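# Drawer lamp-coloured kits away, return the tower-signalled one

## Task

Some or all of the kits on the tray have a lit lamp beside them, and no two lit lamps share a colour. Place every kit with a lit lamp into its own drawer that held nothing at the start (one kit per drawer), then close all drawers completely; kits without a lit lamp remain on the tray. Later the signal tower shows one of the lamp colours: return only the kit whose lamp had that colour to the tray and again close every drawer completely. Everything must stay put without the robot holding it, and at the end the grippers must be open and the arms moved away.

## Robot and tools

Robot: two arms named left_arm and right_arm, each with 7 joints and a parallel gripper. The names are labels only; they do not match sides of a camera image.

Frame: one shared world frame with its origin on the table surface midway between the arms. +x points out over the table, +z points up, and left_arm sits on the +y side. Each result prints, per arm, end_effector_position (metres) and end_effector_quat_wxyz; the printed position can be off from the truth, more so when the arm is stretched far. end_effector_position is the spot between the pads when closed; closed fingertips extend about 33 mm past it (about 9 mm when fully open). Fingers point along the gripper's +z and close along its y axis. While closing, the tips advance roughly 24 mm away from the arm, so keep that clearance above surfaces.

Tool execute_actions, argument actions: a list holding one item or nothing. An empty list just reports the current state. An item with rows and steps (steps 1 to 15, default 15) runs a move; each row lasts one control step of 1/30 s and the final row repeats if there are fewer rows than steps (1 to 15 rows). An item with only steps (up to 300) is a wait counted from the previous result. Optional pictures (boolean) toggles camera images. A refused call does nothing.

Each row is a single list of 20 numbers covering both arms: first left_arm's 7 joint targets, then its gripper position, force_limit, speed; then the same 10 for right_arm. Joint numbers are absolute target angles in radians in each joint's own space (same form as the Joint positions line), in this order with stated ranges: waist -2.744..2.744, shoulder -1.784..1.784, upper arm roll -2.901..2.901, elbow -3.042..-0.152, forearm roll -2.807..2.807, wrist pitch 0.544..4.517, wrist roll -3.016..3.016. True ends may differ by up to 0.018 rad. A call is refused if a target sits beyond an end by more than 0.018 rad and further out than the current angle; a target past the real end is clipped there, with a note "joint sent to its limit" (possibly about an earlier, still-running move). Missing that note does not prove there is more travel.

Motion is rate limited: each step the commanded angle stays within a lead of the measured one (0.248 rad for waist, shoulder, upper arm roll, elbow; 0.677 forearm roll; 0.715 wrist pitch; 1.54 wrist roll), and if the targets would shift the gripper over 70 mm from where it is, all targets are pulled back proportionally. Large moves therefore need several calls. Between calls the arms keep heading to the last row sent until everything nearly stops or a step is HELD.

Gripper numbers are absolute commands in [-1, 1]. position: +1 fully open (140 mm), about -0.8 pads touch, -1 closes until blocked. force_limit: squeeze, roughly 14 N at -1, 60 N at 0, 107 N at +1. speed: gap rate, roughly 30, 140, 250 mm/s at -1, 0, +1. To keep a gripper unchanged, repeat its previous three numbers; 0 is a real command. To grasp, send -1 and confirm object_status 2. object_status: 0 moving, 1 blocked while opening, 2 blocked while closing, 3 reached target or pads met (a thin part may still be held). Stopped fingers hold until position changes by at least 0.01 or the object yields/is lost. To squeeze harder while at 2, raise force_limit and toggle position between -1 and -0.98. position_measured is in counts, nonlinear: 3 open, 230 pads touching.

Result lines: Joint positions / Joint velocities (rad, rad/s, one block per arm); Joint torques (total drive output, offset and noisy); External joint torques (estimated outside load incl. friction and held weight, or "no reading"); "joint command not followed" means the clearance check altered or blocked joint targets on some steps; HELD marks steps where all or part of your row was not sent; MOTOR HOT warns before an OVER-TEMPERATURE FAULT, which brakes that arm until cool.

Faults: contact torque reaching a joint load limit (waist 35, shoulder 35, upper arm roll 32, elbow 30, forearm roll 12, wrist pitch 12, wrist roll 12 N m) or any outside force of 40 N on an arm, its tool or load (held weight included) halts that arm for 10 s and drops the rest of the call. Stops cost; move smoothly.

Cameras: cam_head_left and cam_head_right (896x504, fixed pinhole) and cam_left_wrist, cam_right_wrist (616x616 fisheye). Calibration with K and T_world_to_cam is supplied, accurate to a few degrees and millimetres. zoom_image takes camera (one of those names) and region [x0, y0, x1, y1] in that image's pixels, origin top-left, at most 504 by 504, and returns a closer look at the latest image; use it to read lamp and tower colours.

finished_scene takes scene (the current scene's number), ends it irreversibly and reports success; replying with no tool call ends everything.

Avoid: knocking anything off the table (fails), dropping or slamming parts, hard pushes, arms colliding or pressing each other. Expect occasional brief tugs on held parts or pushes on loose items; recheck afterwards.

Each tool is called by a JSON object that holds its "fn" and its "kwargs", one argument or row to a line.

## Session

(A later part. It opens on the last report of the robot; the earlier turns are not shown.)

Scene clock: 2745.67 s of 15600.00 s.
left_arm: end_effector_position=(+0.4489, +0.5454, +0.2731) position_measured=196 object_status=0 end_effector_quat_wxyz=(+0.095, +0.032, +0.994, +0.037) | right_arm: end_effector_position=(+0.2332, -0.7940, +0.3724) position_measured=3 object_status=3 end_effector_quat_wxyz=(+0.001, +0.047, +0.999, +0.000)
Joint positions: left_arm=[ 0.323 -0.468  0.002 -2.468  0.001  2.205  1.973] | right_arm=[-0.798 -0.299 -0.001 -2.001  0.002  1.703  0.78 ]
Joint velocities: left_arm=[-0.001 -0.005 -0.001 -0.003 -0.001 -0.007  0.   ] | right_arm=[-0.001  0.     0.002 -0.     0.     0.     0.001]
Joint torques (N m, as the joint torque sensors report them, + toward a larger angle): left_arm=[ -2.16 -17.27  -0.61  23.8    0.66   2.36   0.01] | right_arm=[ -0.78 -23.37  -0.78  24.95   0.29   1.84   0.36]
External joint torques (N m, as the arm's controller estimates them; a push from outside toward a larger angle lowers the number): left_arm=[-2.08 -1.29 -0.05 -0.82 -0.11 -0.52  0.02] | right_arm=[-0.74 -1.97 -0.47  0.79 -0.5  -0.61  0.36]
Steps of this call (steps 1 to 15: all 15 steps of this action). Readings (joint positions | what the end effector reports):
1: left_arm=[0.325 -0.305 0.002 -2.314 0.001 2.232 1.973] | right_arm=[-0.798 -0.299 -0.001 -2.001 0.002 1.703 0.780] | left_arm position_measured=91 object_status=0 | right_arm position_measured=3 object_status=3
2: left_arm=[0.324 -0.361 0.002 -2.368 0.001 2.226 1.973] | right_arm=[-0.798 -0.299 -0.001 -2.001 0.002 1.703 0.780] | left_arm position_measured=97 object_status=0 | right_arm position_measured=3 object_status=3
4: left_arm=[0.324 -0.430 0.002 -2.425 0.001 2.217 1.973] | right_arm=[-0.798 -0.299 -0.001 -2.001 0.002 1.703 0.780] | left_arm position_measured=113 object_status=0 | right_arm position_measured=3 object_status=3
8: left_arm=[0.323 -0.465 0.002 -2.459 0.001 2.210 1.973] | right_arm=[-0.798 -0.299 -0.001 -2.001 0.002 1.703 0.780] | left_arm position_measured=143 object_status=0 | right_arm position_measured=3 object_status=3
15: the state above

{"fn": "execute_actions", "kwargs": {
  "actions": [
    {"rows":[[0.3085,-0.45,0,-2.7835,0,2.837,1.96,-0.85,0,0,-0.8,-0.3,0,-2.0,0,1.7,0.785,1,0,0]],"steps":15}
  ],
  "pictures": false
}}

{"fn": "execute_actions", "kwargs": {
  "actions": [
    {"steps":20}
  ],
  "pictures": false
}}

{"fn": "execute_actions", "kwargs": {
  "actions": [
    {"rows":[[0.306,-0.434,0,-2.769,0,2.84,1.957,-0.85,0,0,-0.8,-0.3,0,-2.0,0,1.7,0.785,1,0,0],[0.303,-0.419,0,-2.755,0,2.842,1.954,-0.85,0,0,-0.8,-0.3,0,-2.0,0,1.7,0.785,1,0,0],[0.300,-0.403,0,-2.741,0,2.844,1.952,-0.85,0,0,-0.8,-0.3,0,-2.0,0,1.7,0.785,1,0,0],[0.297,-0.387,0,-2.727,0,2.846,1.949,-0.85,0,0,-0.8,-0.3,0,-2.0,0,1.7,0.785,1,0,0],[0.294,-0.371,0,-2.713,0,2.848,1.946,-0.85,0,0,-0.8,-0.3,0,-2.0,0,1.7,0.785,1,0,0],[0.292,-0.356,0,-2.6985,0,2.85,1.943,-0.85,0,0,-0.8,-0.3,0,-2.0,0,1.7,0.785,1,0,0],[0.289,-0.34,0,-2.684,0,2.851,1.94,-0.85,0,0,-0.8,-0.3,0,-2.0,0,1.7,0.785,1,0,0],[0.286,-0.324,0,-2.67,0,2.852,1.938,-0.85,0,0,-0.8,-0.3,0,-2.0,0,1.7,0.785,1,0,0],[0.283,-0.309,0,-2.656,0,2.853,1.935,-0.85,0,0,-0.8,-0.3,0,-2.0,0,1.7,0.785,1,0,0],[0.280,-0.293,0,-2.642,0,2.854,1.932,-0.85,0,0,-0.8,-0.3,0,-2.0,0,1.7,0.785,1,0,0],[0.277,-0.277,0,-2.628,0,2.855,1.93,-0.85,0,0,-0.8,-0.3,0,-2.0,0,1.7,0.785,1,0,0],[0.275,-0.262,0,-2.6136,0,2.855,1.927,-0.85,0,0,-0.8,-0.3,0,-2.0,0,1.7,0.785,1,0,0]],"steps":12}
  ],
  "pictures": false
}}

{"fn": "execute_actions", "kwargs": {
  "actions": [
    {"rows":[[0.2727,-0.248,0,-2.598,0,2.854,1.925,-0.85,0,0,-0.8,-0.3,0,-2.0,0,1.7,0.785,1,0,0],[0.2704,-0.234,0,-2.583,0,2.853,1.923,-0.85,0,0,-0.8,-0.3,0,-2.0,0,1.7,0.785,1,0,0],[0.268,-0.2195,0,-2.568,0,2.852,1.92,-0.85,0,0,-0.8,-0.3,0,-2.0,0,1.7,0.785,1,0,0],[0.266,-0.2054,0,-2.553,0,2.851,1.918,-0.85,0,0,-0.8,-0.3,0,-2.0,0,1.7,0.785,1,0,0],[0.2635,-0.191,0,-2.5376,0,2.85,1.916,-0.85,0,0,-0.8,-0.3,0,-2.0,0,1.7,0.785,1,0,0],[0.261,-0.177,0,-2.5224,0,2.849,1.914,-0.85,0,0,-0.8,-0.3,0,-2.0,0,1.7,0.785,1,0,0],[0.259,-0.163,0,-2.507,0,2.848,1.911,-0.85,0,0,-0.8,-0.3,0,-2.0,0,1.7,0.785,1,0,0],[0.2566,-0.149,0,-2.492,0,2.846,1.909,-0.85,0,0,-0.8,-0.3,0,-2.0,0,1.7,0.785,1,0,0],[0.2543,-0.135,0,-2.477,0,2.845,1.907,-0.85,0,0,-0.8,-0.3,0,-2.0,0,1.7,0.785,1,0,0],[0.252,-0.1206,0,-2.4616,0,2.843,1.905,-0.85,0,0,-0.8,-0.3,0,-2.0,0,1.7,0.785,1,0,0],[0.2497,-0.1064,0,-2.4464,0,2.842,1.902,-0.85,0,0,-0.8,-0.3,0,-2.0,0,1.7,0.785,1,0,0],[0.247,-0.0923,0,-2.4312,0,2.84,1.90,-0.85,0,0,-0.8,-0.3,0,-2.0,0,1.7,0.785,1,0,0]],"steps":15}
  ],
  "pictures": false
}}

{"fn": "execute_actions", "kwargs": {
  "actions": [
    {"steps":10}
  ]
}}

Scene clock: 2783.80 s of 15600.00 s.
left_arm: end_effector_position=(+0.4777, +0.5493, +0.2031) position_measured=233 object_status=3 end_effector_quat_wxyz=(+0.216, +0.035, +0.972, +0.082) | right_arm: end_effector_position=(+0.2332, -0.7940, +0.3724) position_measured=3 object_status=3 end_effector_quat_wxyz=(+0.001, +0.047, +0.999, +0.000)
Joint positions: left_arm=[ 0.311 -0.448  0.002 -2.781  0.001  2.8    1.968] | right_arm=[-0.798 -0.299 -0.001 -2.001  0.002  1.703  0.78 ]
Joint velocities: left_arm=[ 0.    -0.002 -0.     0.     0.     0.204 -0.005] | right_arm=[ 0.001 -0.001  0.    -0.    -0.001 -0.001 -0.002]
Joint torques (N m, as the joint torque sensors report them, + toward a larger angle): left_arm=[ -2.31 -15.91  -1.05  20.96   0.4    3.89  -0.27] | right_arm=[ -0.92 -23.45  -0.56  25.22   0.22   1.84   0.4 ]
External joint torques (N m, as the arm's controller estimates them; a push from outside toward a larger angle lowers the number): left_arm=[-2.28 -1.6  -0.59 -1.28 -0.21  0.76 -0.27] | right_arm=[-0.95 -1.93 -0.33  1.04 -0.57 -0.6   0.4 ]
Steps of this call (steps 1 to 15: the robot went on to your last target; steps 16 to 90: nothing new was sent; then 34.63 s passed at rest; steps 91 to 105: all 15 steps of this action). Readings (joint positions | what the end effector reports):
91: left_arm=[0.320 -0.476 0.002 -2.519 0.001 2.312 1.973] | right_arm=[-0.798 -0.299 -0.001 -2.001 0.002 1.703 0.780] | left_arm position_measured=233 object_status=3 | right_arm position_measured=3 object_status=3
92: left_arm=[0.317 -0.476 0.002 -2.590 0.001 2.410 1.972] | right_arm=[-0.798 -0.299 -0.001 -2.001 0.002 1.703 0.780] | left_arm position_measured=233 object_status=3 | right_arm position_measured=3 object_status=3
94: left_arm=[0.313 -0.456 0.002 -2.706 0.001 2.545 1.971] | right_arm=[-0.798 -0.299 -0.001 -2.001 0.002 1.703 0.780] | left_arm position_measured=233 object_status=3 | right_arm position_measured=3 object_status=3
98: left_arm=[0.312 -0.443 0.002 -2.779 0.001 2.697 1.970] | right_arm=[-0.798 -0.299 -0.001 -2.001 0.002 1.703 0.780] | left_arm position_measured=233 object_status=3 | right_arm position_measured=3 object_status=3
105: the state above

Scene clock: 2784.47 s of 15600.00 s.
left_arm: end_effector_position=(+0.4849, +0.5517, +0.2101) position_measured=233 object_status=3 end_effector_quat_wxyz=(+0.231, +0.034, +0.969, +0.087) | right_arm: end_effector_position=(+0.2332, -0.7940, +0.3724) position_measured=3 object_status=3 end_effector_quat_wxyz=(+0.001, +0.047, +0.999, +0.000)
Joint positions: left_arm=[ 0.311 -0.448  0.002 -2.782  0.001  2.832  1.967] | right_arm=[-0.798 -0.299 -0.001 -2.001  0.002  1.703  0.78 ]
Joint velocities: left_arm=[-0.    -0.001  0.     0.     0.001  0.004 -0.   ] | right_arm=[-0.002 -0.    -0.     0.    -0.    -0.     0.001]
Joint torques (N m, as the joint torque sensors report them, + toward a larger angle): left_arm=[ -2.31 -15.77  -0.9   21.18   0.44   4.04  -0.3 ] | right_arm=[ -0.66 -23.88  -0.55  25.03   0.3    1.79   0.41]
External joint torques (N m, as the arm's controller estimates them; a push from outside toward a larger angle lowers the number): left_arm=[-2.31 -1.01 -0.47 -1.49 -0.17  0.75 -0.3 ] | right_arm=[-0.56 -2.34 -0.18  0.8  -0.48 -0.67  0.41]
Steps of this call (steps 1 to 20: the robot went on to your last target). Readings (joint positions | what the end effector reports):
1: left_arm=[0.311 -0.448 0.002 -2.781 0.001 2.806 1.968] | right_arm=[-0.798 -0.299 -0.001 -2.001 0.002 1.703 0.780] | left_arm position_measured=233 object_status=3 | right_arm position_measured=3 object_status=3
2: left_arm=[0.311 -0.448 0.002 -2.781 0.001 2.811 1.968] | right_arm=[-0.798 -0.299 -0.001 -2.001 0.002 1.703 0.780] | left_arm position_measured=233 object_status=3 | right_arm position_measured=3 object_status=3
4: left_arm=[0.311 -0.448 0.002 -2.782 0.001 2.818 1.968] | right_arm=[-0.798 -0.299 -0.001 -2.001 0.002 1.703 0.780] | left_arm position_measured=233 object_status=3 | right_arm position_measured=3 object_status=3
8: left_arm=[0.311 -0.448 0.002 -2.782 0.001 2.826 1.967] | right_arm=[-0.798 -0.299 -0.001 -2.001 0.002 1.703 0.780] | left_arm position_measured=233 object_status=3 | right_arm position_measured=3 object_status=3
20: the state above

Scene clock: 2784.87 s of 15600.00 s.
left_arm: end_effector_position=(+0.5328, +0.5517, +0.2107) position_measured=233 object_status=3 end_effector_quat_wxyz=(+0.232, +0.040, +0.968, +0.082) | right_arm: end_effector_position=(+0.2332, -0.7940, +0.3724) position_measured=3 object_status=3 end_effector_quat_wxyz=(+0.001, +0.047, +0.999, +0.000)
Joint positions: left_arm=[ 0.283 -0.297  0.002 -2.645  0.001  2.845  1.951] | right_arm=[-0.798 -0.299 -0.001 -2.001  0.002  1.703  0.78 ]
Joint velocities: left_arm=[-0.081  0.444 -0.001  0.401  0.     0.043 -0.059] | right_arm=[-0.     0.001 -0.    -0.002 -0.     0.     0.   ]
Joint torques (N m, as the joint torque sensors report them, + toward a larger angle): left_arm=[ -1.86 -19.94  -0.59  21.91   0.48   3.95  -0.25] | right_arm=[ -0.85 -23.51  -0.73  24.78   0.3    1.8    0.41]
External joint torques (N m, as the arm's controller estimates them; a push from outside toward a larger angle lowers the number): left_arm=[-2.34  2.5  -0.44  1.4  -0.11  1.03 -0.27] | right_arm=[-0.78 -2.21 -0.4   0.72 -0.48 -0.64  0.41]
Steps of this call (steps 1 to 12: all 12 steps of this action). Readings (joint positions | what the end effector reports):
1: left_arm=[0.311 -0.446 0.002 -2.779 0.001 2.833 1.967] | right_arm=[-0.798 -0.299 -0.001 -2.001 0.002 1.703 0.780] | left_arm position_measured=233 object_status=3 | right_arm position_measured=3 object_status=3
2: left_arm=[0.310 -0.439 0.002 -2.773 0.001 2.833 1.966] | right_arm=[-0.798 -0.299 -0.001 -2.001 0.002 1.703 0.780] | left_arm position_measured=233 object_status=3 | right_arm position_measured=3 object_status=3
4: left_arm=[0.305 -0.417 0.002 -2.752 0.001 2.836 1.964] | right_arm=[-0.798 -0.299 -0.001 -2.001 0.002 1.703 0.780] | left_arm position_measured=233 object_status=3 | right_arm position_measured=3 object_status=3
8: left_arm=[0.295 -0.359 0.002 -2.701 0.001 2.841 1.959] | right_arm=[-0.798 -0.299 -0.001 -2.001 0.002 1.703 0.780] | left_arm position_measured=233 object_status=3 | right_arm position_measured=3 object_status=3
12: the state above

Scene clock: 2785.37 s of 15600.00 s.
left_arm: end_effector_position=(+0.6016, +0.5511, +0.2097) position_measured=233 object_status=3 end_effector_quat_wxyz=(+0.236, +0.042, +0.968, +0.075) | right_arm: end_effector_position=(+0.2332, -0.7940, +0.3724) position_measured=3 object_status=3 end_effector_quat_wxyz=(+0.001, +0.047, +0.999, +0.000)
Joint positions: left_arm=[ 0.25  -0.1    0.001 -2.443  0.001  2.842  1.921] | right_arm=[-0.798 -0.299 -0.001 -2.001  0.002  1.703  0.78 ]
Joint velocities: left_arm=[-0.02   0.103  0.001  0.115 -0.002 -0.008 -0.046] | right_arm=[ 0.     0.    -0.     0.001 -0.001 -0.     0.   ]
Joint torques (N m, as the joint torque sensors report them, + toward a larger angle): left_arm=[ -2.06 -26.89  -0.54  23.4    0.41   3.34  -0.4 ] | right_arm=[ -0.64 -23.69  -0.87  25.41   0.28   1.84   0.37]
External joint torques (N m, as the arm's controller estimates them; a push from outside toward a larger angle lowers the number): left_arm=[-2.49  1.21 -0.88  1.27 -0.12  0.03 -0.4 ] | right_arm=[-0.65 -2.32 -0.63  1.25 -0.5  -0.61  0.37]
Steps of this call (steps 1 to 15: all 15 steps of this action). Readings (joint positions | what the end effector reports):
1: left_arm=[0.281 -0.282 0.002 -2.631 0.001 2.845 1.949] | right_arm=[-0.798 -0.299 -0.001 -2.001 0.002 1.703 0.780] | left_arm position_measured=233 object_status=3 | right_arm position_measured=3 object_status=3
2: left_arm=[0.278 -0.267 0.002 -2.616 0.001 2.845 1.947] | right_arm=[-0.798 -0.299 -0.001 -2.001 0.002 1.703 0.780] | left_arm position_measured=233 object_status=3 | right_arm position_measured=3 object_status=3
4: left_arm=[0.273 -0.237 0.001 -2.587 0.001 2.846 1.943] | right_arm=[-0.798 -0.299 -0.001 -2.001 0.002 1.703 0.780] | left_arm position_measured=233 object_status=3 | right_arm position_measured=3 object_status=3
8: left_arm=[0.263 -0.180 0.001 -2.528 0.001 2.845 1.935] | right_arm=[-0.798 -0.299 -0.001 -2.001 0.002 1.703 0.780] | left_arm position_measured=233 object_status=3 | right_arm position_measured=3 object_status=3
15: the state above

Scene clock: 2785.70 s of 15600.00 s.
left_arm: end_effector_position=(+0.6040, +0.5509, +0.2096) position_measured=233 object_status=3 end_effector_quat_wxyz=(+0.236, +0.038, +0.968, +0.074) | right_arm: end_effector_position=(+0.2332, -0.7940, +0.3724) position_measured=3 object_status=3 end_effector_quat_wxyz=(+0.001, +0.047, +0.999, +0.000)
Joint positions: left_arm=[ 0.248 -0.094  0.001 -2.435  0.001  2.84   1.912] | right_arm=[-0.798 -0.299 -0.001 -2.001  0.002  1.703  0.78 ]
Joint velocities: left_arm=[-0.     0.    -0.001  0.003  0.001 -0.003 -0.014] | right_arm=[-0.001  0.001  0.001 -0.    -0.    -0.     0.002]
Joint torques (N m, as the joint torque sensors report them, + toward a larger angle): left_arm=[ -1.76 -25.55   0.1   23.98   0.49   3.61  -0.22] | right_arm=[ -0.89 -23.27  -0.19  25.15   0.26   1.8    0.32]
External joint torques (N m, as the arm's controller estimates them; a push from outside toward a larger angle lowers the number): left_arm=[-1.7   1.6   0.25  1.37 -0.12  0.31 -0.21] | right_arm=[-0.92 -1.9   0.03  1.03 -0.53 -0.65  0.32]
Steps of this call (steps 1 to 10: the robot went on to your last target). Readings (joint positions | what the end effector reports):
1: left_arm=[0.249 -0.098 0.001 -2.440 0.001 2.842 1.920] | right_arm=[-0.798 -0.299 -0.001 -2.001 0.002 1.703 0.780] | left_arm position_measured=233 object_status=3 | right_arm position_measured=3 object_status=3
2: left_arm=[0.249 -0.096 0.001 -2.438 0.001 2.842 1.918] | right_arm=[-0.798 -0.299 -0.001 -2.001 0.002 1.703 0.780] | left_arm position_measured=233 object_status=3 | right_arm position_measured=3 object_status=3
4: left_arm=[0.249 -0.095 0.001 -2.436 0.001 2.841 1.916] | right_arm=[-0.798 -0.299 -0.001 -2.001 0.002 1.703 0.780] | left_arm position_measured=233 object_status=3 | right_arm position_measured=3 object_status=3
8: left_arm=[0.248 -0.094 0.001 -2.435 0.001 2.840 1.913] | right_arm=[-0.798 -0.299 -0.001 -2.001 0.002 1.703 0.780] | left_arm position_measured=233 object_status=3 | right_arm position_measured=3 object_status=3
10: the state above
camera_calibration (this result's frames):
cam_left_wrist: T_world_to_cam=[[0.205193, 0.961797, 0.181223, -0.683559], [0.598644, -0.269824, 0.754201, -0.357919], [0.774287, -0.0462684, -0.631141, -0.119251], [0, 0, 0, 1]] pos_world=[0.446862, 0.555352, 0.318556]
cam_right_wrist: T_world_to_cam=[[0.0956733, 0.99527, 0.0168752, 0.758792], [0.915563, -0.0946389, 0.39088, -0.442922], [0.390628, -0.0219465, -0.920287, 0.410403], [0, 0, 0, 1]] pos_world=[0.172612, -0.788113, 0.538013]

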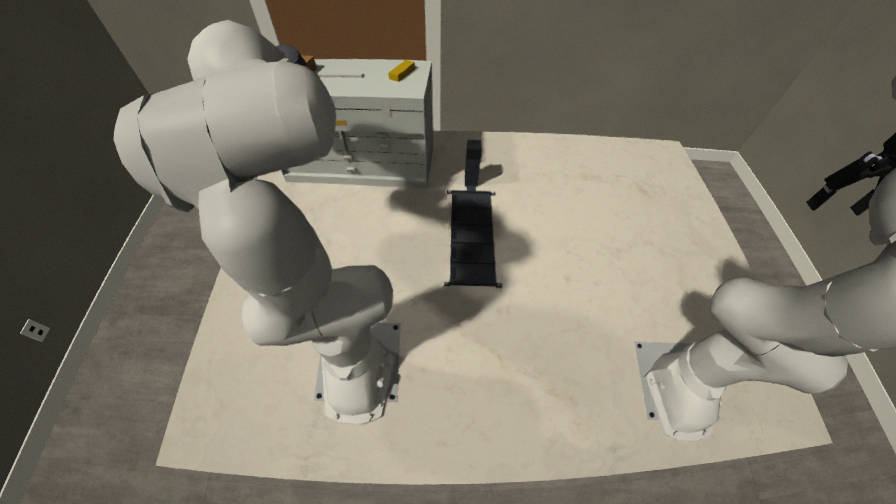

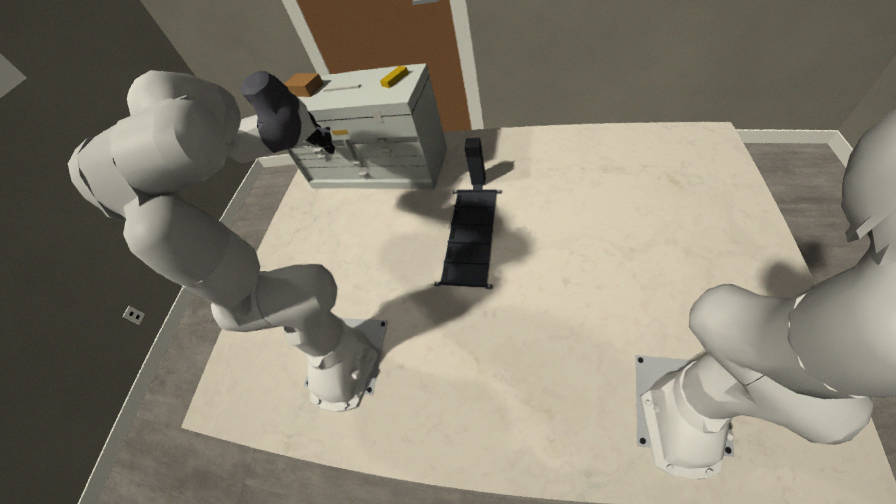

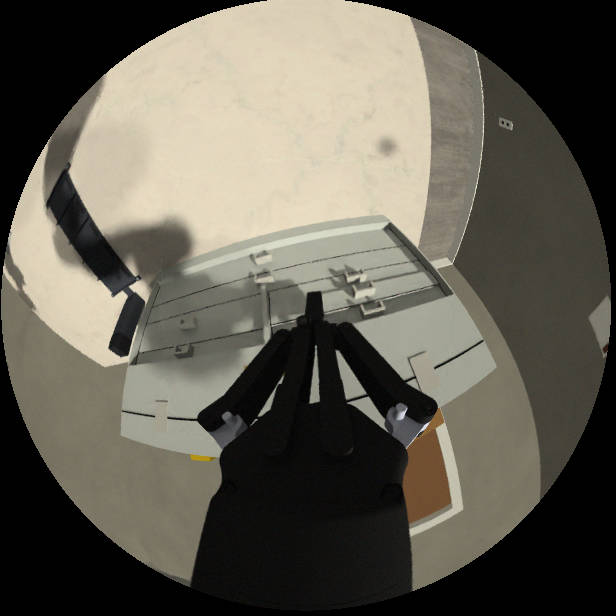

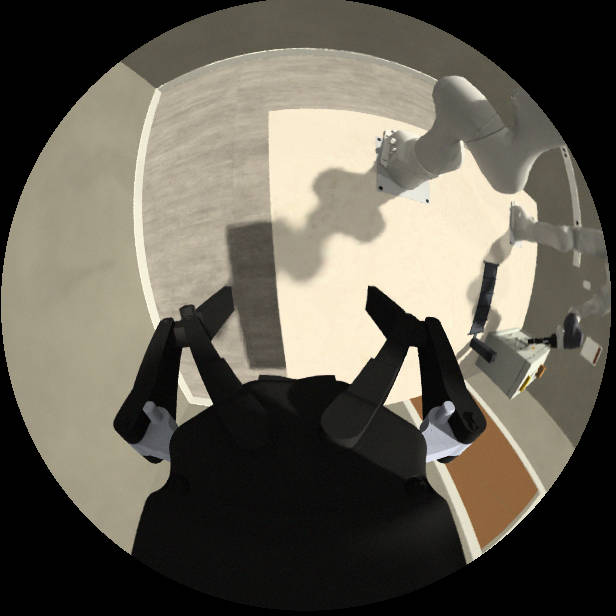

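{"fn": "execute_actions", "kwargs": {
  "actions": [
    {"rows":[[0.246,-0.085,0,-2.4235,0,2.839,1.90,-0.85,0,0,-0.8,-0.3,0,-2.0,0,1.7,0.785,1,0,0],[0.246,-0.085,0,-2.4235,0,2.839,1.90,-0.85,0,0,-0.8,-0.3,0,-2.0,0,1.7,0.785,1,0,0],[0.246,-0.085,0,-2.4235,0,2.839,1.90,-0.85,0,0,-0.8,-0.3,0,-2.0,0,1.7,0.785,1,0,0],[0.246,-0.085,0,-2.4235,0,2.839,1.90,-0.85,0,0,-0.8,-0.3,0,-2.0,0,1.7,0.785,1,0,0],[0.245,-0.078,0,-2.416,0,2.838,1.90,-0.85,0,0,-0.8,-0.3,0,-2.0,0,1.7,0.785,1,0,0],[0.245,-0.078,0,-2.416,0,2.838,1.90,-0.85,0,0,-0.8,-0.3,0,-2.0,0,1.7,0.785,1,0,0],[0.245,-0.078,0,-2.416,0,2.838,1.90,-0.85,0,0,-0.8,-0.3,0,-2.0,0,1.7,0.785,1,0,0],[0.245,-0.078,0,-2.416,0,2.838,1.90,-0.85,0,0,-0.8,-0.3,0,-2.0,0,1.7,0.785,1,0,0],[0.244,-0.071,0,-2.408,0,2.837,1.90,-0.85,0,0,-0.8,-0.3,0,-2.0,0,1.7,0.785,1,0,0]],"steps":15}
  ],
  "pictures": false
}}

{"fn": "execute_actions", "kwargs": {
  "actions": [
    {"rows":[[0.26,-0.177,0,-2.522,0,2.85,1.91,-0.85,0,0,-0.8,-0.3,0,-2.0,0,1.7,0.785,1,0,0],[0.26,-0.177,0,-2.522,0,2.85,1.91,-0.85,0,0,-0.8,-0.3,0,-2.0,0,1.7,0.785,1,0,0],[0.26,-0.177,0,-2.522,0,2.85,1.91,-0.85,0,0,-0.8,-0.3,0,-2.0,0,1.7,0.785,1,0,0],[0.275,-0.262,0,-2.614,0,2.85,1.91,-0.85,0,0,-0.8,-0.3,0,-2.0,0,1.7,0.785,1,0,0],[0.275,-0.262,0,-2.614,0,2.85,1.91,-0.85,0,0,-0.8,-0.3,0,-2.0,0,1.7,0.785,1,0,0],[0.275,-0.262,0,-2.614,0,2.85,1.91,-0.85,0,0,-0.8,-0.3,0,-2.0,0,1.7,0.785,1,0,0],[0.31,-0.45,0,-2.785,0,2.84,1.91,-0.15,0,0,-0.8,-0.3,0,-2.0,0,1.7,0.785,1,0,0]],"steps":15}
  ],
  "pictures": false
}}

{"fn": "execute_actions", "kwargs": {
  "actions": [
    {"steps":90}
  ]
}}

Scene clock: 2807.17 s of 15600.00 s.
left_arm: end_effector_position=(+0.6094, +0.5509, +0.2094) position_measured=233 object_status=3 end_effector_quat_wxyz=(+0.234, +0.037, +0.969, +0.072) | right_arm: end_effector_position=(+0.2332, -0.7940, +0.3724) position_measured=3 object_status=3 end_effector_quat_wxyz=(+0.001, +0.047, +0.999, +0.000)
Joint positions: left_arm=[ 0.246 -0.078  0.001 -2.414  0.001  2.831  1.907] | right_arm=[-0.798 -0.299 -0.001 -2.001  0.002  1.703  0.78 ]
Joint velocities: left_arm=[ 0.     0.003  0.001  0.008 -0.001 -0.013  0.   ] | right_arm=[ 0.    -0.001 -0.    -0.001  0.001  0.    -0.   ]
Joint torques (N m, as the joint torque sensors report them, + toward a larger angle): left_arm=[ -1.39 -23.26  -0.29  24.98   0.5    4.48  -0.34] | right_arm=[ -0.89 -24.01  -0.73  25.35   0.29   1.84   0.36]
External joint torques (N m, as the arm's controller estimates them; a push from outside toward a larger angle lowers the number): left_arm=[-1.5   4.33 -0.33  2.5  -0.09  1.22 -0.33] | right_arm=[-0.96 -2.51 -0.56  1.17 -0.5  -0.61  0.36]
Steps of this call (steps 1 to 30: the robot went on to your last target; steps 31 to 90: nothing new was sent; then 17.97 s passed at rest; steps 91 to 105: all 15 steps of this action). Readings (joint positions | what the end effector reports):
91: left_arm=[0.248 -0.092 0.001 -2.433 0.001 2.839 1.907] | right_arm=[-0.798 -0.299 -0.001 -2.001 0.002 1.703 0.780] | left_arm position_measured=233 object_status=3 | right_arm position_measured=3 object_status=3
92: left_arm=[0.248 -0.090 0.001 -2.431 0.001 2.839 1.907] | right_arm=[-0.798 -0.299 -0.001 -2.001 0.002 1.703 0.780] | left_arm position_measured=233 object_status=3 | right_arm position_measured=3 object_status=3
94: left_arm=[0.248 -0.088 0.001 -2.428 0.001 2.839 1.907] | right_arm=[-0.798 -0.299 -0.001 -2.001 0.002 1.703 0.780] | left_arm position_measured=233 object_status=3 | right_arm position_measured=3 object_status=3
98: left_arm=[0.247 -0.082 0.001 -2.421 0.001 2.838 1.907] | right_arm=[-0.798 -0.299 -0.001 -2.001 0.002 1.703 0.780] | left_arm position_measured=233 object_status=3 | right_arm position_measured=3 object_status=3
105: the state above

Scene clock: 2807.67 s of 15600.00 s.
left_arm: end_effector_position=(+0.4888, +0.5500, +0.2123) position_measured=173 object_status=0 end_effector_quat_wxyz=(+0.237, +0.008, +0.968, +0.081) | right_arm: end_effector_position=(+0.2332, -0.7940, +0.3724) position_measured=3 object_status=3 end_effector_quat_wxyz=(+0.001, +0.047, +0.999, +0.000)
Joint positions: left_arm=[ 0.307 -0.445  0.    -2.779  0.001  2.841  1.907] | right_arm=[-0.798 -0.299 -0.001 -2.001  0.002  1.703  0.78 ]
Joint velocities: left_arm=[ 0.004 -0.043  0.001 -0.067 -0.001 -0.    -0.002] | right_arm=[-0.001 -0.    -0.001  0.001 -0.    -0.    -0.   ]
Joint torques (N m, as the joint torque sensors report them, + toward a larger angle): left_arm=[  0.   -15.11  -0.48  21.16   0.5    3.24   0.21] | right_arm=[ -0.53 -23.25  -0.47  25.25   0.28   1.85   0.36]
External joint torques (N m, as the arm's controller estimates them; a push from outside toward a larger angle lowers the number): left_arm=[ 0.12 -0.7   0.07 -1.97 -0.14 -0.11  0.21] | right_arm=[-0.51 -1.78 -0.18  1.09 -0.51 -0.6   0.36]
Steps of this call (steps 1 to 15: all 15 steps of this action). Readings (joint positions | what the end effector reports):
1: left_arm=[0.248 -0.098 0.000 -2.440 0.001 2.835 1.907] | right_arm=[-0.798 -0.299 -0.001 -2.001 0.002 1.703 0.780] | left_arm position_measured=233 object_status=3 | right_arm position_measured=3 object_status=3
2: left_arm=[0.250 -0.125 -0.000 -2.470 0.001 2.836 1.907] | right_arm=[-0.798 -0.299 -0.001 -2.001 0.002 1.703 0.780] | left_arm position_measured=233 object_status=3 | right_arm position_measured=3 object_status=3
4: left_arm=[0.257 -0.174 -0.001 -2.522 0.001 2.840 1.907] | right_arm=[-0.798 -0.299 -0.001 -2.001 0.002 1.703 0.780] | left_arm position_measured=233 object_status=3 | right_arm position_measured=3 object_status=3
8: left_arm=[0.286 -0.338 -0.002 -2.686 0.002 2.842 1.907] | right_arm=[-0.798 -0.299 -0.001 -2.001 0.002 1.703 0.780] | left_arm position_measured=227 object_status=0 | right_arm position_measured=3 object_status=3
15: the state above

Scene clock: 2810.67 s of 15600.00 s.
left_arm: end_effector_position=(+0.4870, +0.5496, +0.2111) position_measured=148 object_status=3 end_effector_quat_wxyz=(+0.237, +0.008, +0.968, +0.081) | right_arm: end_effector_position=(+0.2332, -0.7940, +0.3724) position_measured=3 object_status=3 end_effector_quat_wxyz=(+0.001, +0.047, +0.999, +0.000)
Joint positions: left_arm=[ 0.307 -0.448  0.    -2.784  0.001  2.841  1.907] | right_arm=[-0.798 -0.299 -0.001 -2.001  0.002  1.703  0.78 ]
Joint velocities: left_arm=[-0.     0.     0.     0.    -0.     0.     0.002] | right_arm=[-0.    -0.    -0.    -0.     0.    -0.     0.001]
Joint torques (N m, as the joint torque sensors report them, + toward a larger angle): left_arm=[  0.98 -16.07   0.13  21.3    0.43   3.33   0.18] | right_arm=[ -0.76 -23.57  -0.76  25.18   0.26   1.85   0.38]
External joint torques (N m, as the arm's controller estimates them; a push from outside toward a larger angle lowers the number): left_arm=[ 1.01 -1.34  0.56 -1.36 -0.17  0.03  0.18] | right_arm=[-0.76 -2.09 -0.5   0.99 -0.53 -0.6   0.38]
Steps of this call (steps 1 to 15: the robot went on to your last target; steps 16 to 90: nothing new was sent). Readings (joint positions | what the end effector reports):
1: left_arm=[0.307 -0.446 0.000 -2.781 0.001 2.841 1.907] | right_arm=[-0.798 -0.299 -0.001 -2.001 0.002 1.703 0.780] | left_arm position_measured=166 object_status=0 | right_arm position_measured=3 object_status=3
2: left_arm=[0.307 -0.447 0.000 -2.782 0.001 2.841 1.907] | right_arm=[-0.798 -0.299 -0.001 -2.001 0.002 1.703 0.780] | left_arm position_measured=158 object_status=0 | right_arm position_measured=3 object_status=3
4: left_arm=[0.307 -0.447 0.000 -2.783 0.001 2.841 1.907] | right_arm=[-0.798 -0.299 -0.001 -2.001 0.002 1.703 0.780] | left_arm position_measured=148 object_status=0 | right_arm position_measured=3 object_status=3
8: left_arm=[0.307 -0.448 0.000 -2.783 0.001 2.841 1.907] | right_arm=[-0.798 -0.299 -0.001 -2.001 0.002 1.703 0.780] | left_arm position_measured=148 object_status=0 | right_arm position_measured=3 object_status=3
90: the state above
All arms were judged still, so your last target was given up. Only a new action makes them travel on or press farther. Fingers that are still opening or closing keep moving.
camera_calibration (this result's frames):
cam_left_wrist: T_world_to_cam=[[0.143826, 0.972693, 0.182162, -0.634912], [0.609037, -0.23209, 0.758425, -0.316108], [0.779992, 0.00186208, -0.625786, -0.0581924], [0, 0, 0, 1]] pos_world=[0.329228, 0.544317, 0.318986]
cam_right_wrist: T_world_to_cam=[[0.0956733, 0.99527, 0.0168752, 0.758792], [0.915563, -0.0946388, 0.39088, -0.442922], [0.390628, -0.0219465, -0.920287, 0.410403], [0, 0, 0, 1]] pos_world=[0.172612, -0.788113, 0.538013]

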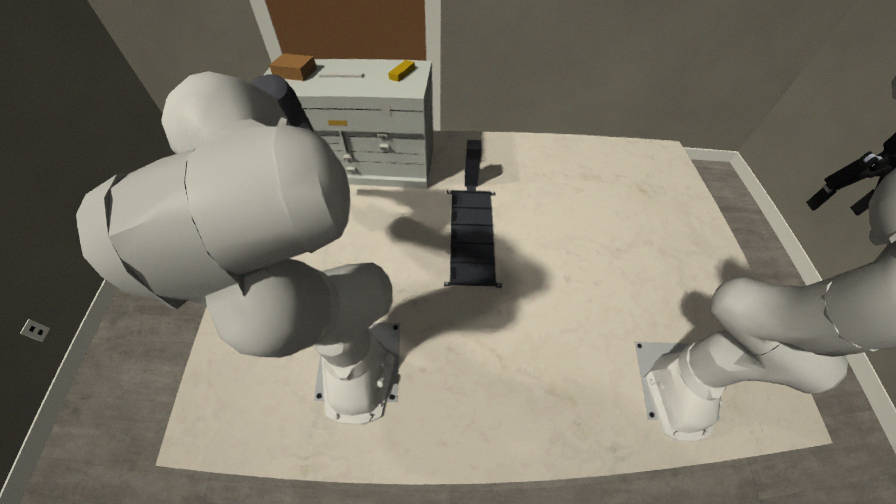

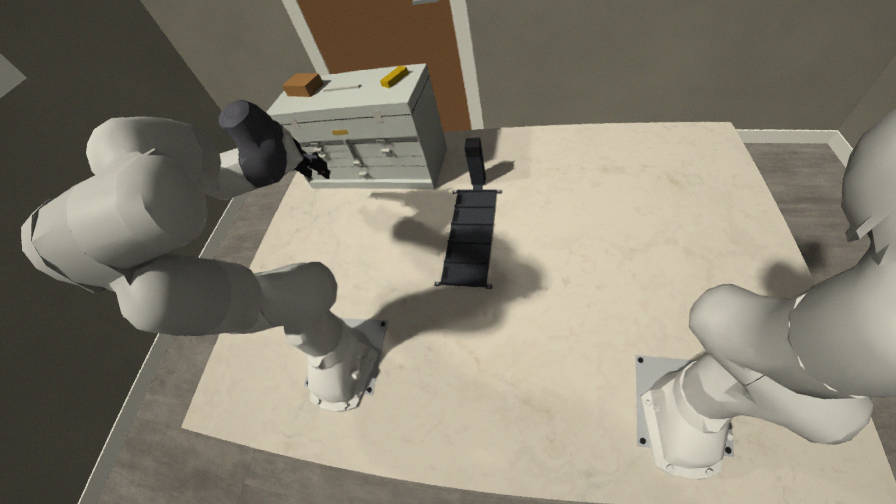

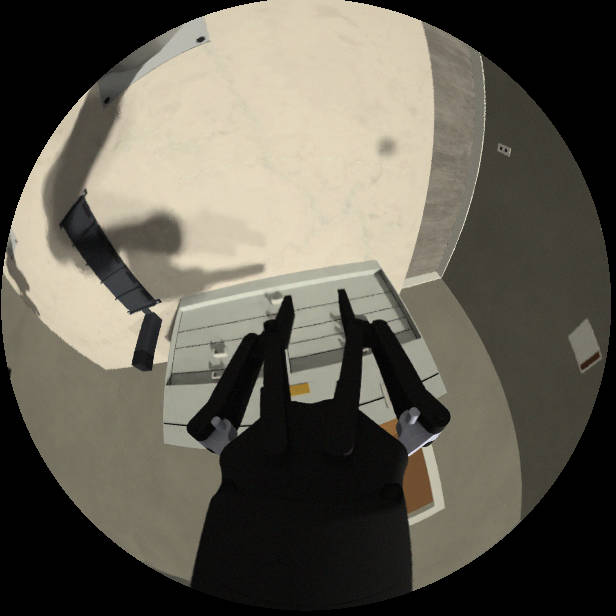

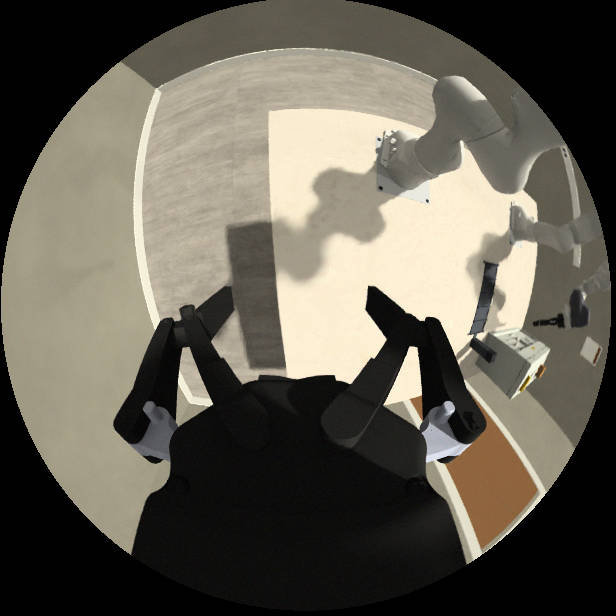

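{"fn": "execute_actions", "kwargs": {
  "actions": [
    {"steps":300}
  ]
}}

Scene clock: 2820.67 s of 15600.00 s.
left_arm: end_effector_position=(+0.4870, +0.5496, +0.2111) position_measured=148 object_status=3 end_effector_quat_wxyz=(+0.237, +0.008, +0.968, +0.081) | right_arm: end_effector_position=(+0.2332, -0.7940, +0.3724) position_measured=3 object_status=3 end_effector_quat_wxyz=(+0.001, +0.047, +0.999, +0.000)
Joint positions: left_arm=[ 0.307 -0.448  0.    -2.784  0.001  2.841  1.907] | right_arm=[-0.798 -0.299 -0.001 -2.001  0.002  1.703  0.78 ]
Joint velocities: left_arm=[ 0.001  0.001  0.001 -0.    -0.     0.     0.   ] | right_arm=[-0.    -0.    -0.    -0.001 -0.    -0.001  0.001]
Joint torques (N m, as the joint torque sensors report them, + toward a larger angle): left_arm=[  0.35 -14.99   0.11  21.41   0.38   3.26   0.28] | right_arm=[ -0.8  -23.7   -0.88  24.98   0.26   1.9    0.37]
External joint torques (N m, as the arm's controller estimates them; a push from outside toward a larger angle lowers the number): left_arm=[ 0.31 -0.4   0.49 -1.14 -0.22 -0.02  0.28] | right_arm=[-0.78 -2.19 -0.61  0.8  -0.53 -0.55  0.36]
Steps of this call (steps 1 to 160: nothing new was sent; then 4.67 s passed at rest). Readings (joint positions | what the end effector reports):
1: left_arm=[0.307 -0.448 0.000 -2.784 0.001 2.841 1.907] | right_arm=[-0.798 -0.299 -0.001 -2.001 0.002 1.703 0.780] | left_arm position_measured=148 object_status=3 | right_arm position_measured=3 object_status=3
2: left_arm=[0.307 -0.448 0.000 -2.784 0.001 2.841 1.907] | right_arm=[-0.798 -0.299 -0.001 -2.001 0.002 1.703 0.780] | left_arm position_measured=148 object_status=3 | right_arm position_measured=3 object_status=3
4: left_arm=[0.307 -0.448 0.000 -2.784 0.001 2.841 1.907] | right_arm=[-0.798 -0.299 -0.001 -2.001 0.002 1.703 0.780] | left_arm position_measured=148 object_status=3 | right_arm position_measured=3 object_status=3
8: left_arm=[0.307 -0.448 0.000 -2.784 0.001 2.841 1.907] | right_arm=[-0.798 -0.299 -0.001 -2.001 0.002 1.703 0.780] | left_arm position_measured=148 object_status=3 | right_arm position_measured=3 object_status=3
160: the state above
camera_calibration (this result's frames):
cam_left_wrist: T_world_to_cam=[[0.143773, 0.972705, 0.182141, -0.63489], [0.609087, -0.232039, 0.7584, -0.316096], [0.779963, 0.00190232, -0.625822, -0.0581726], [0, 0, 0, 1]] pos_world=[0.329182, 0.544325, 0.318961]
cam_right_wrist: T_world_to_cam=[[0.0956735, 0.99527, 0.0168752, 0.758792], [0.915563, -0.094639, 0.39088, -0.442922], [0.390629, -0.0219466, -0.920287, 0.410403], [0, 0, 0, 1]] pos_world=[0.172612, -0.788113, 0.538013]

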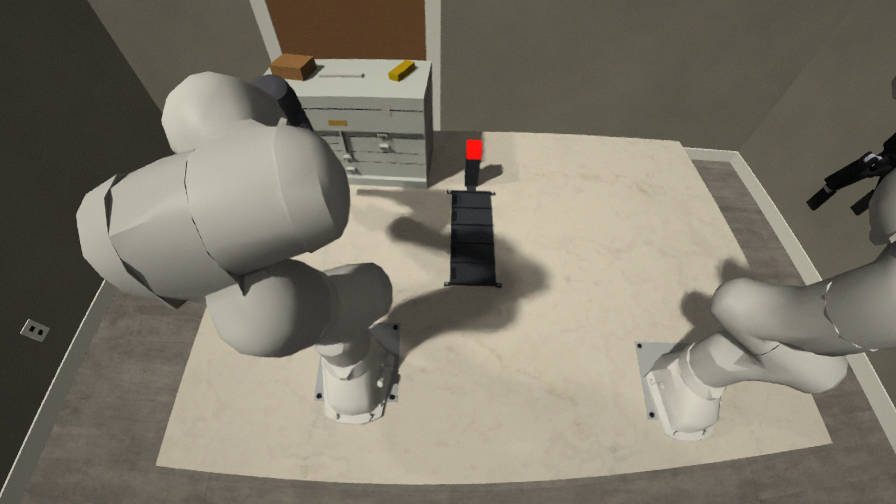

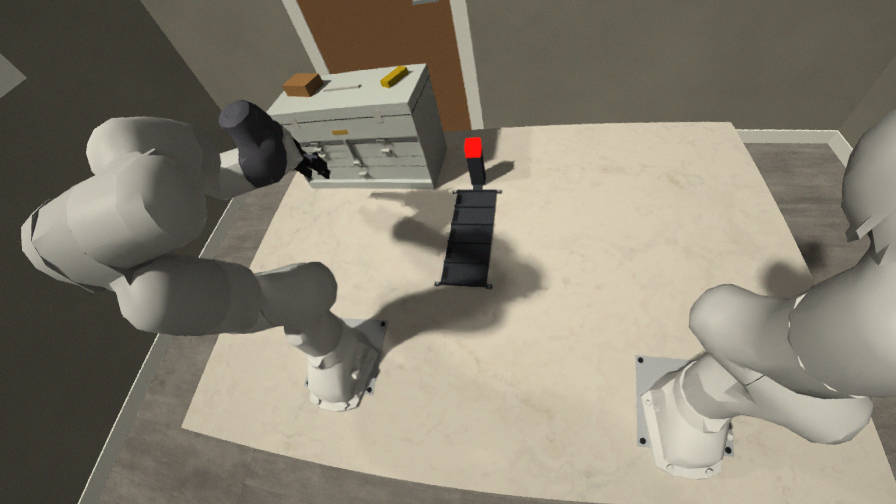

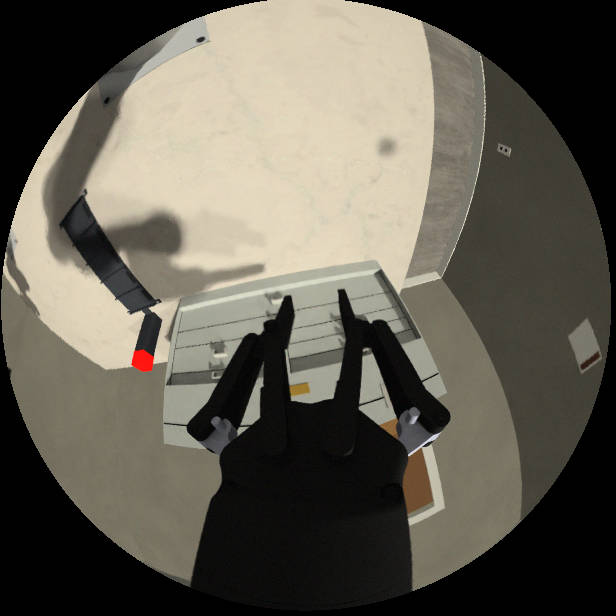

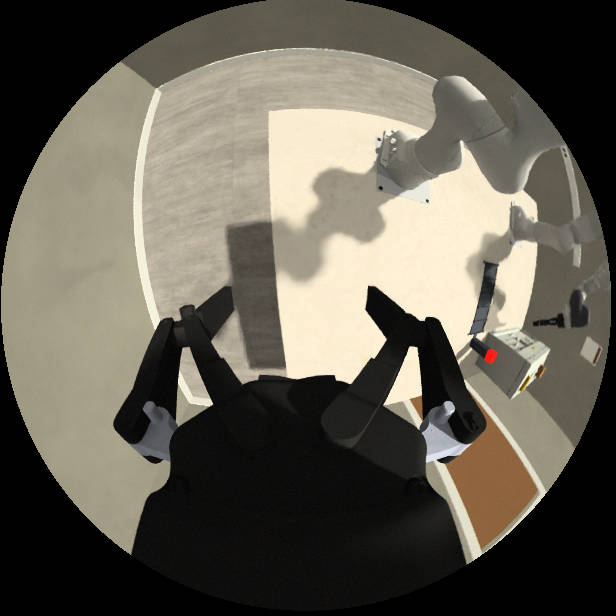

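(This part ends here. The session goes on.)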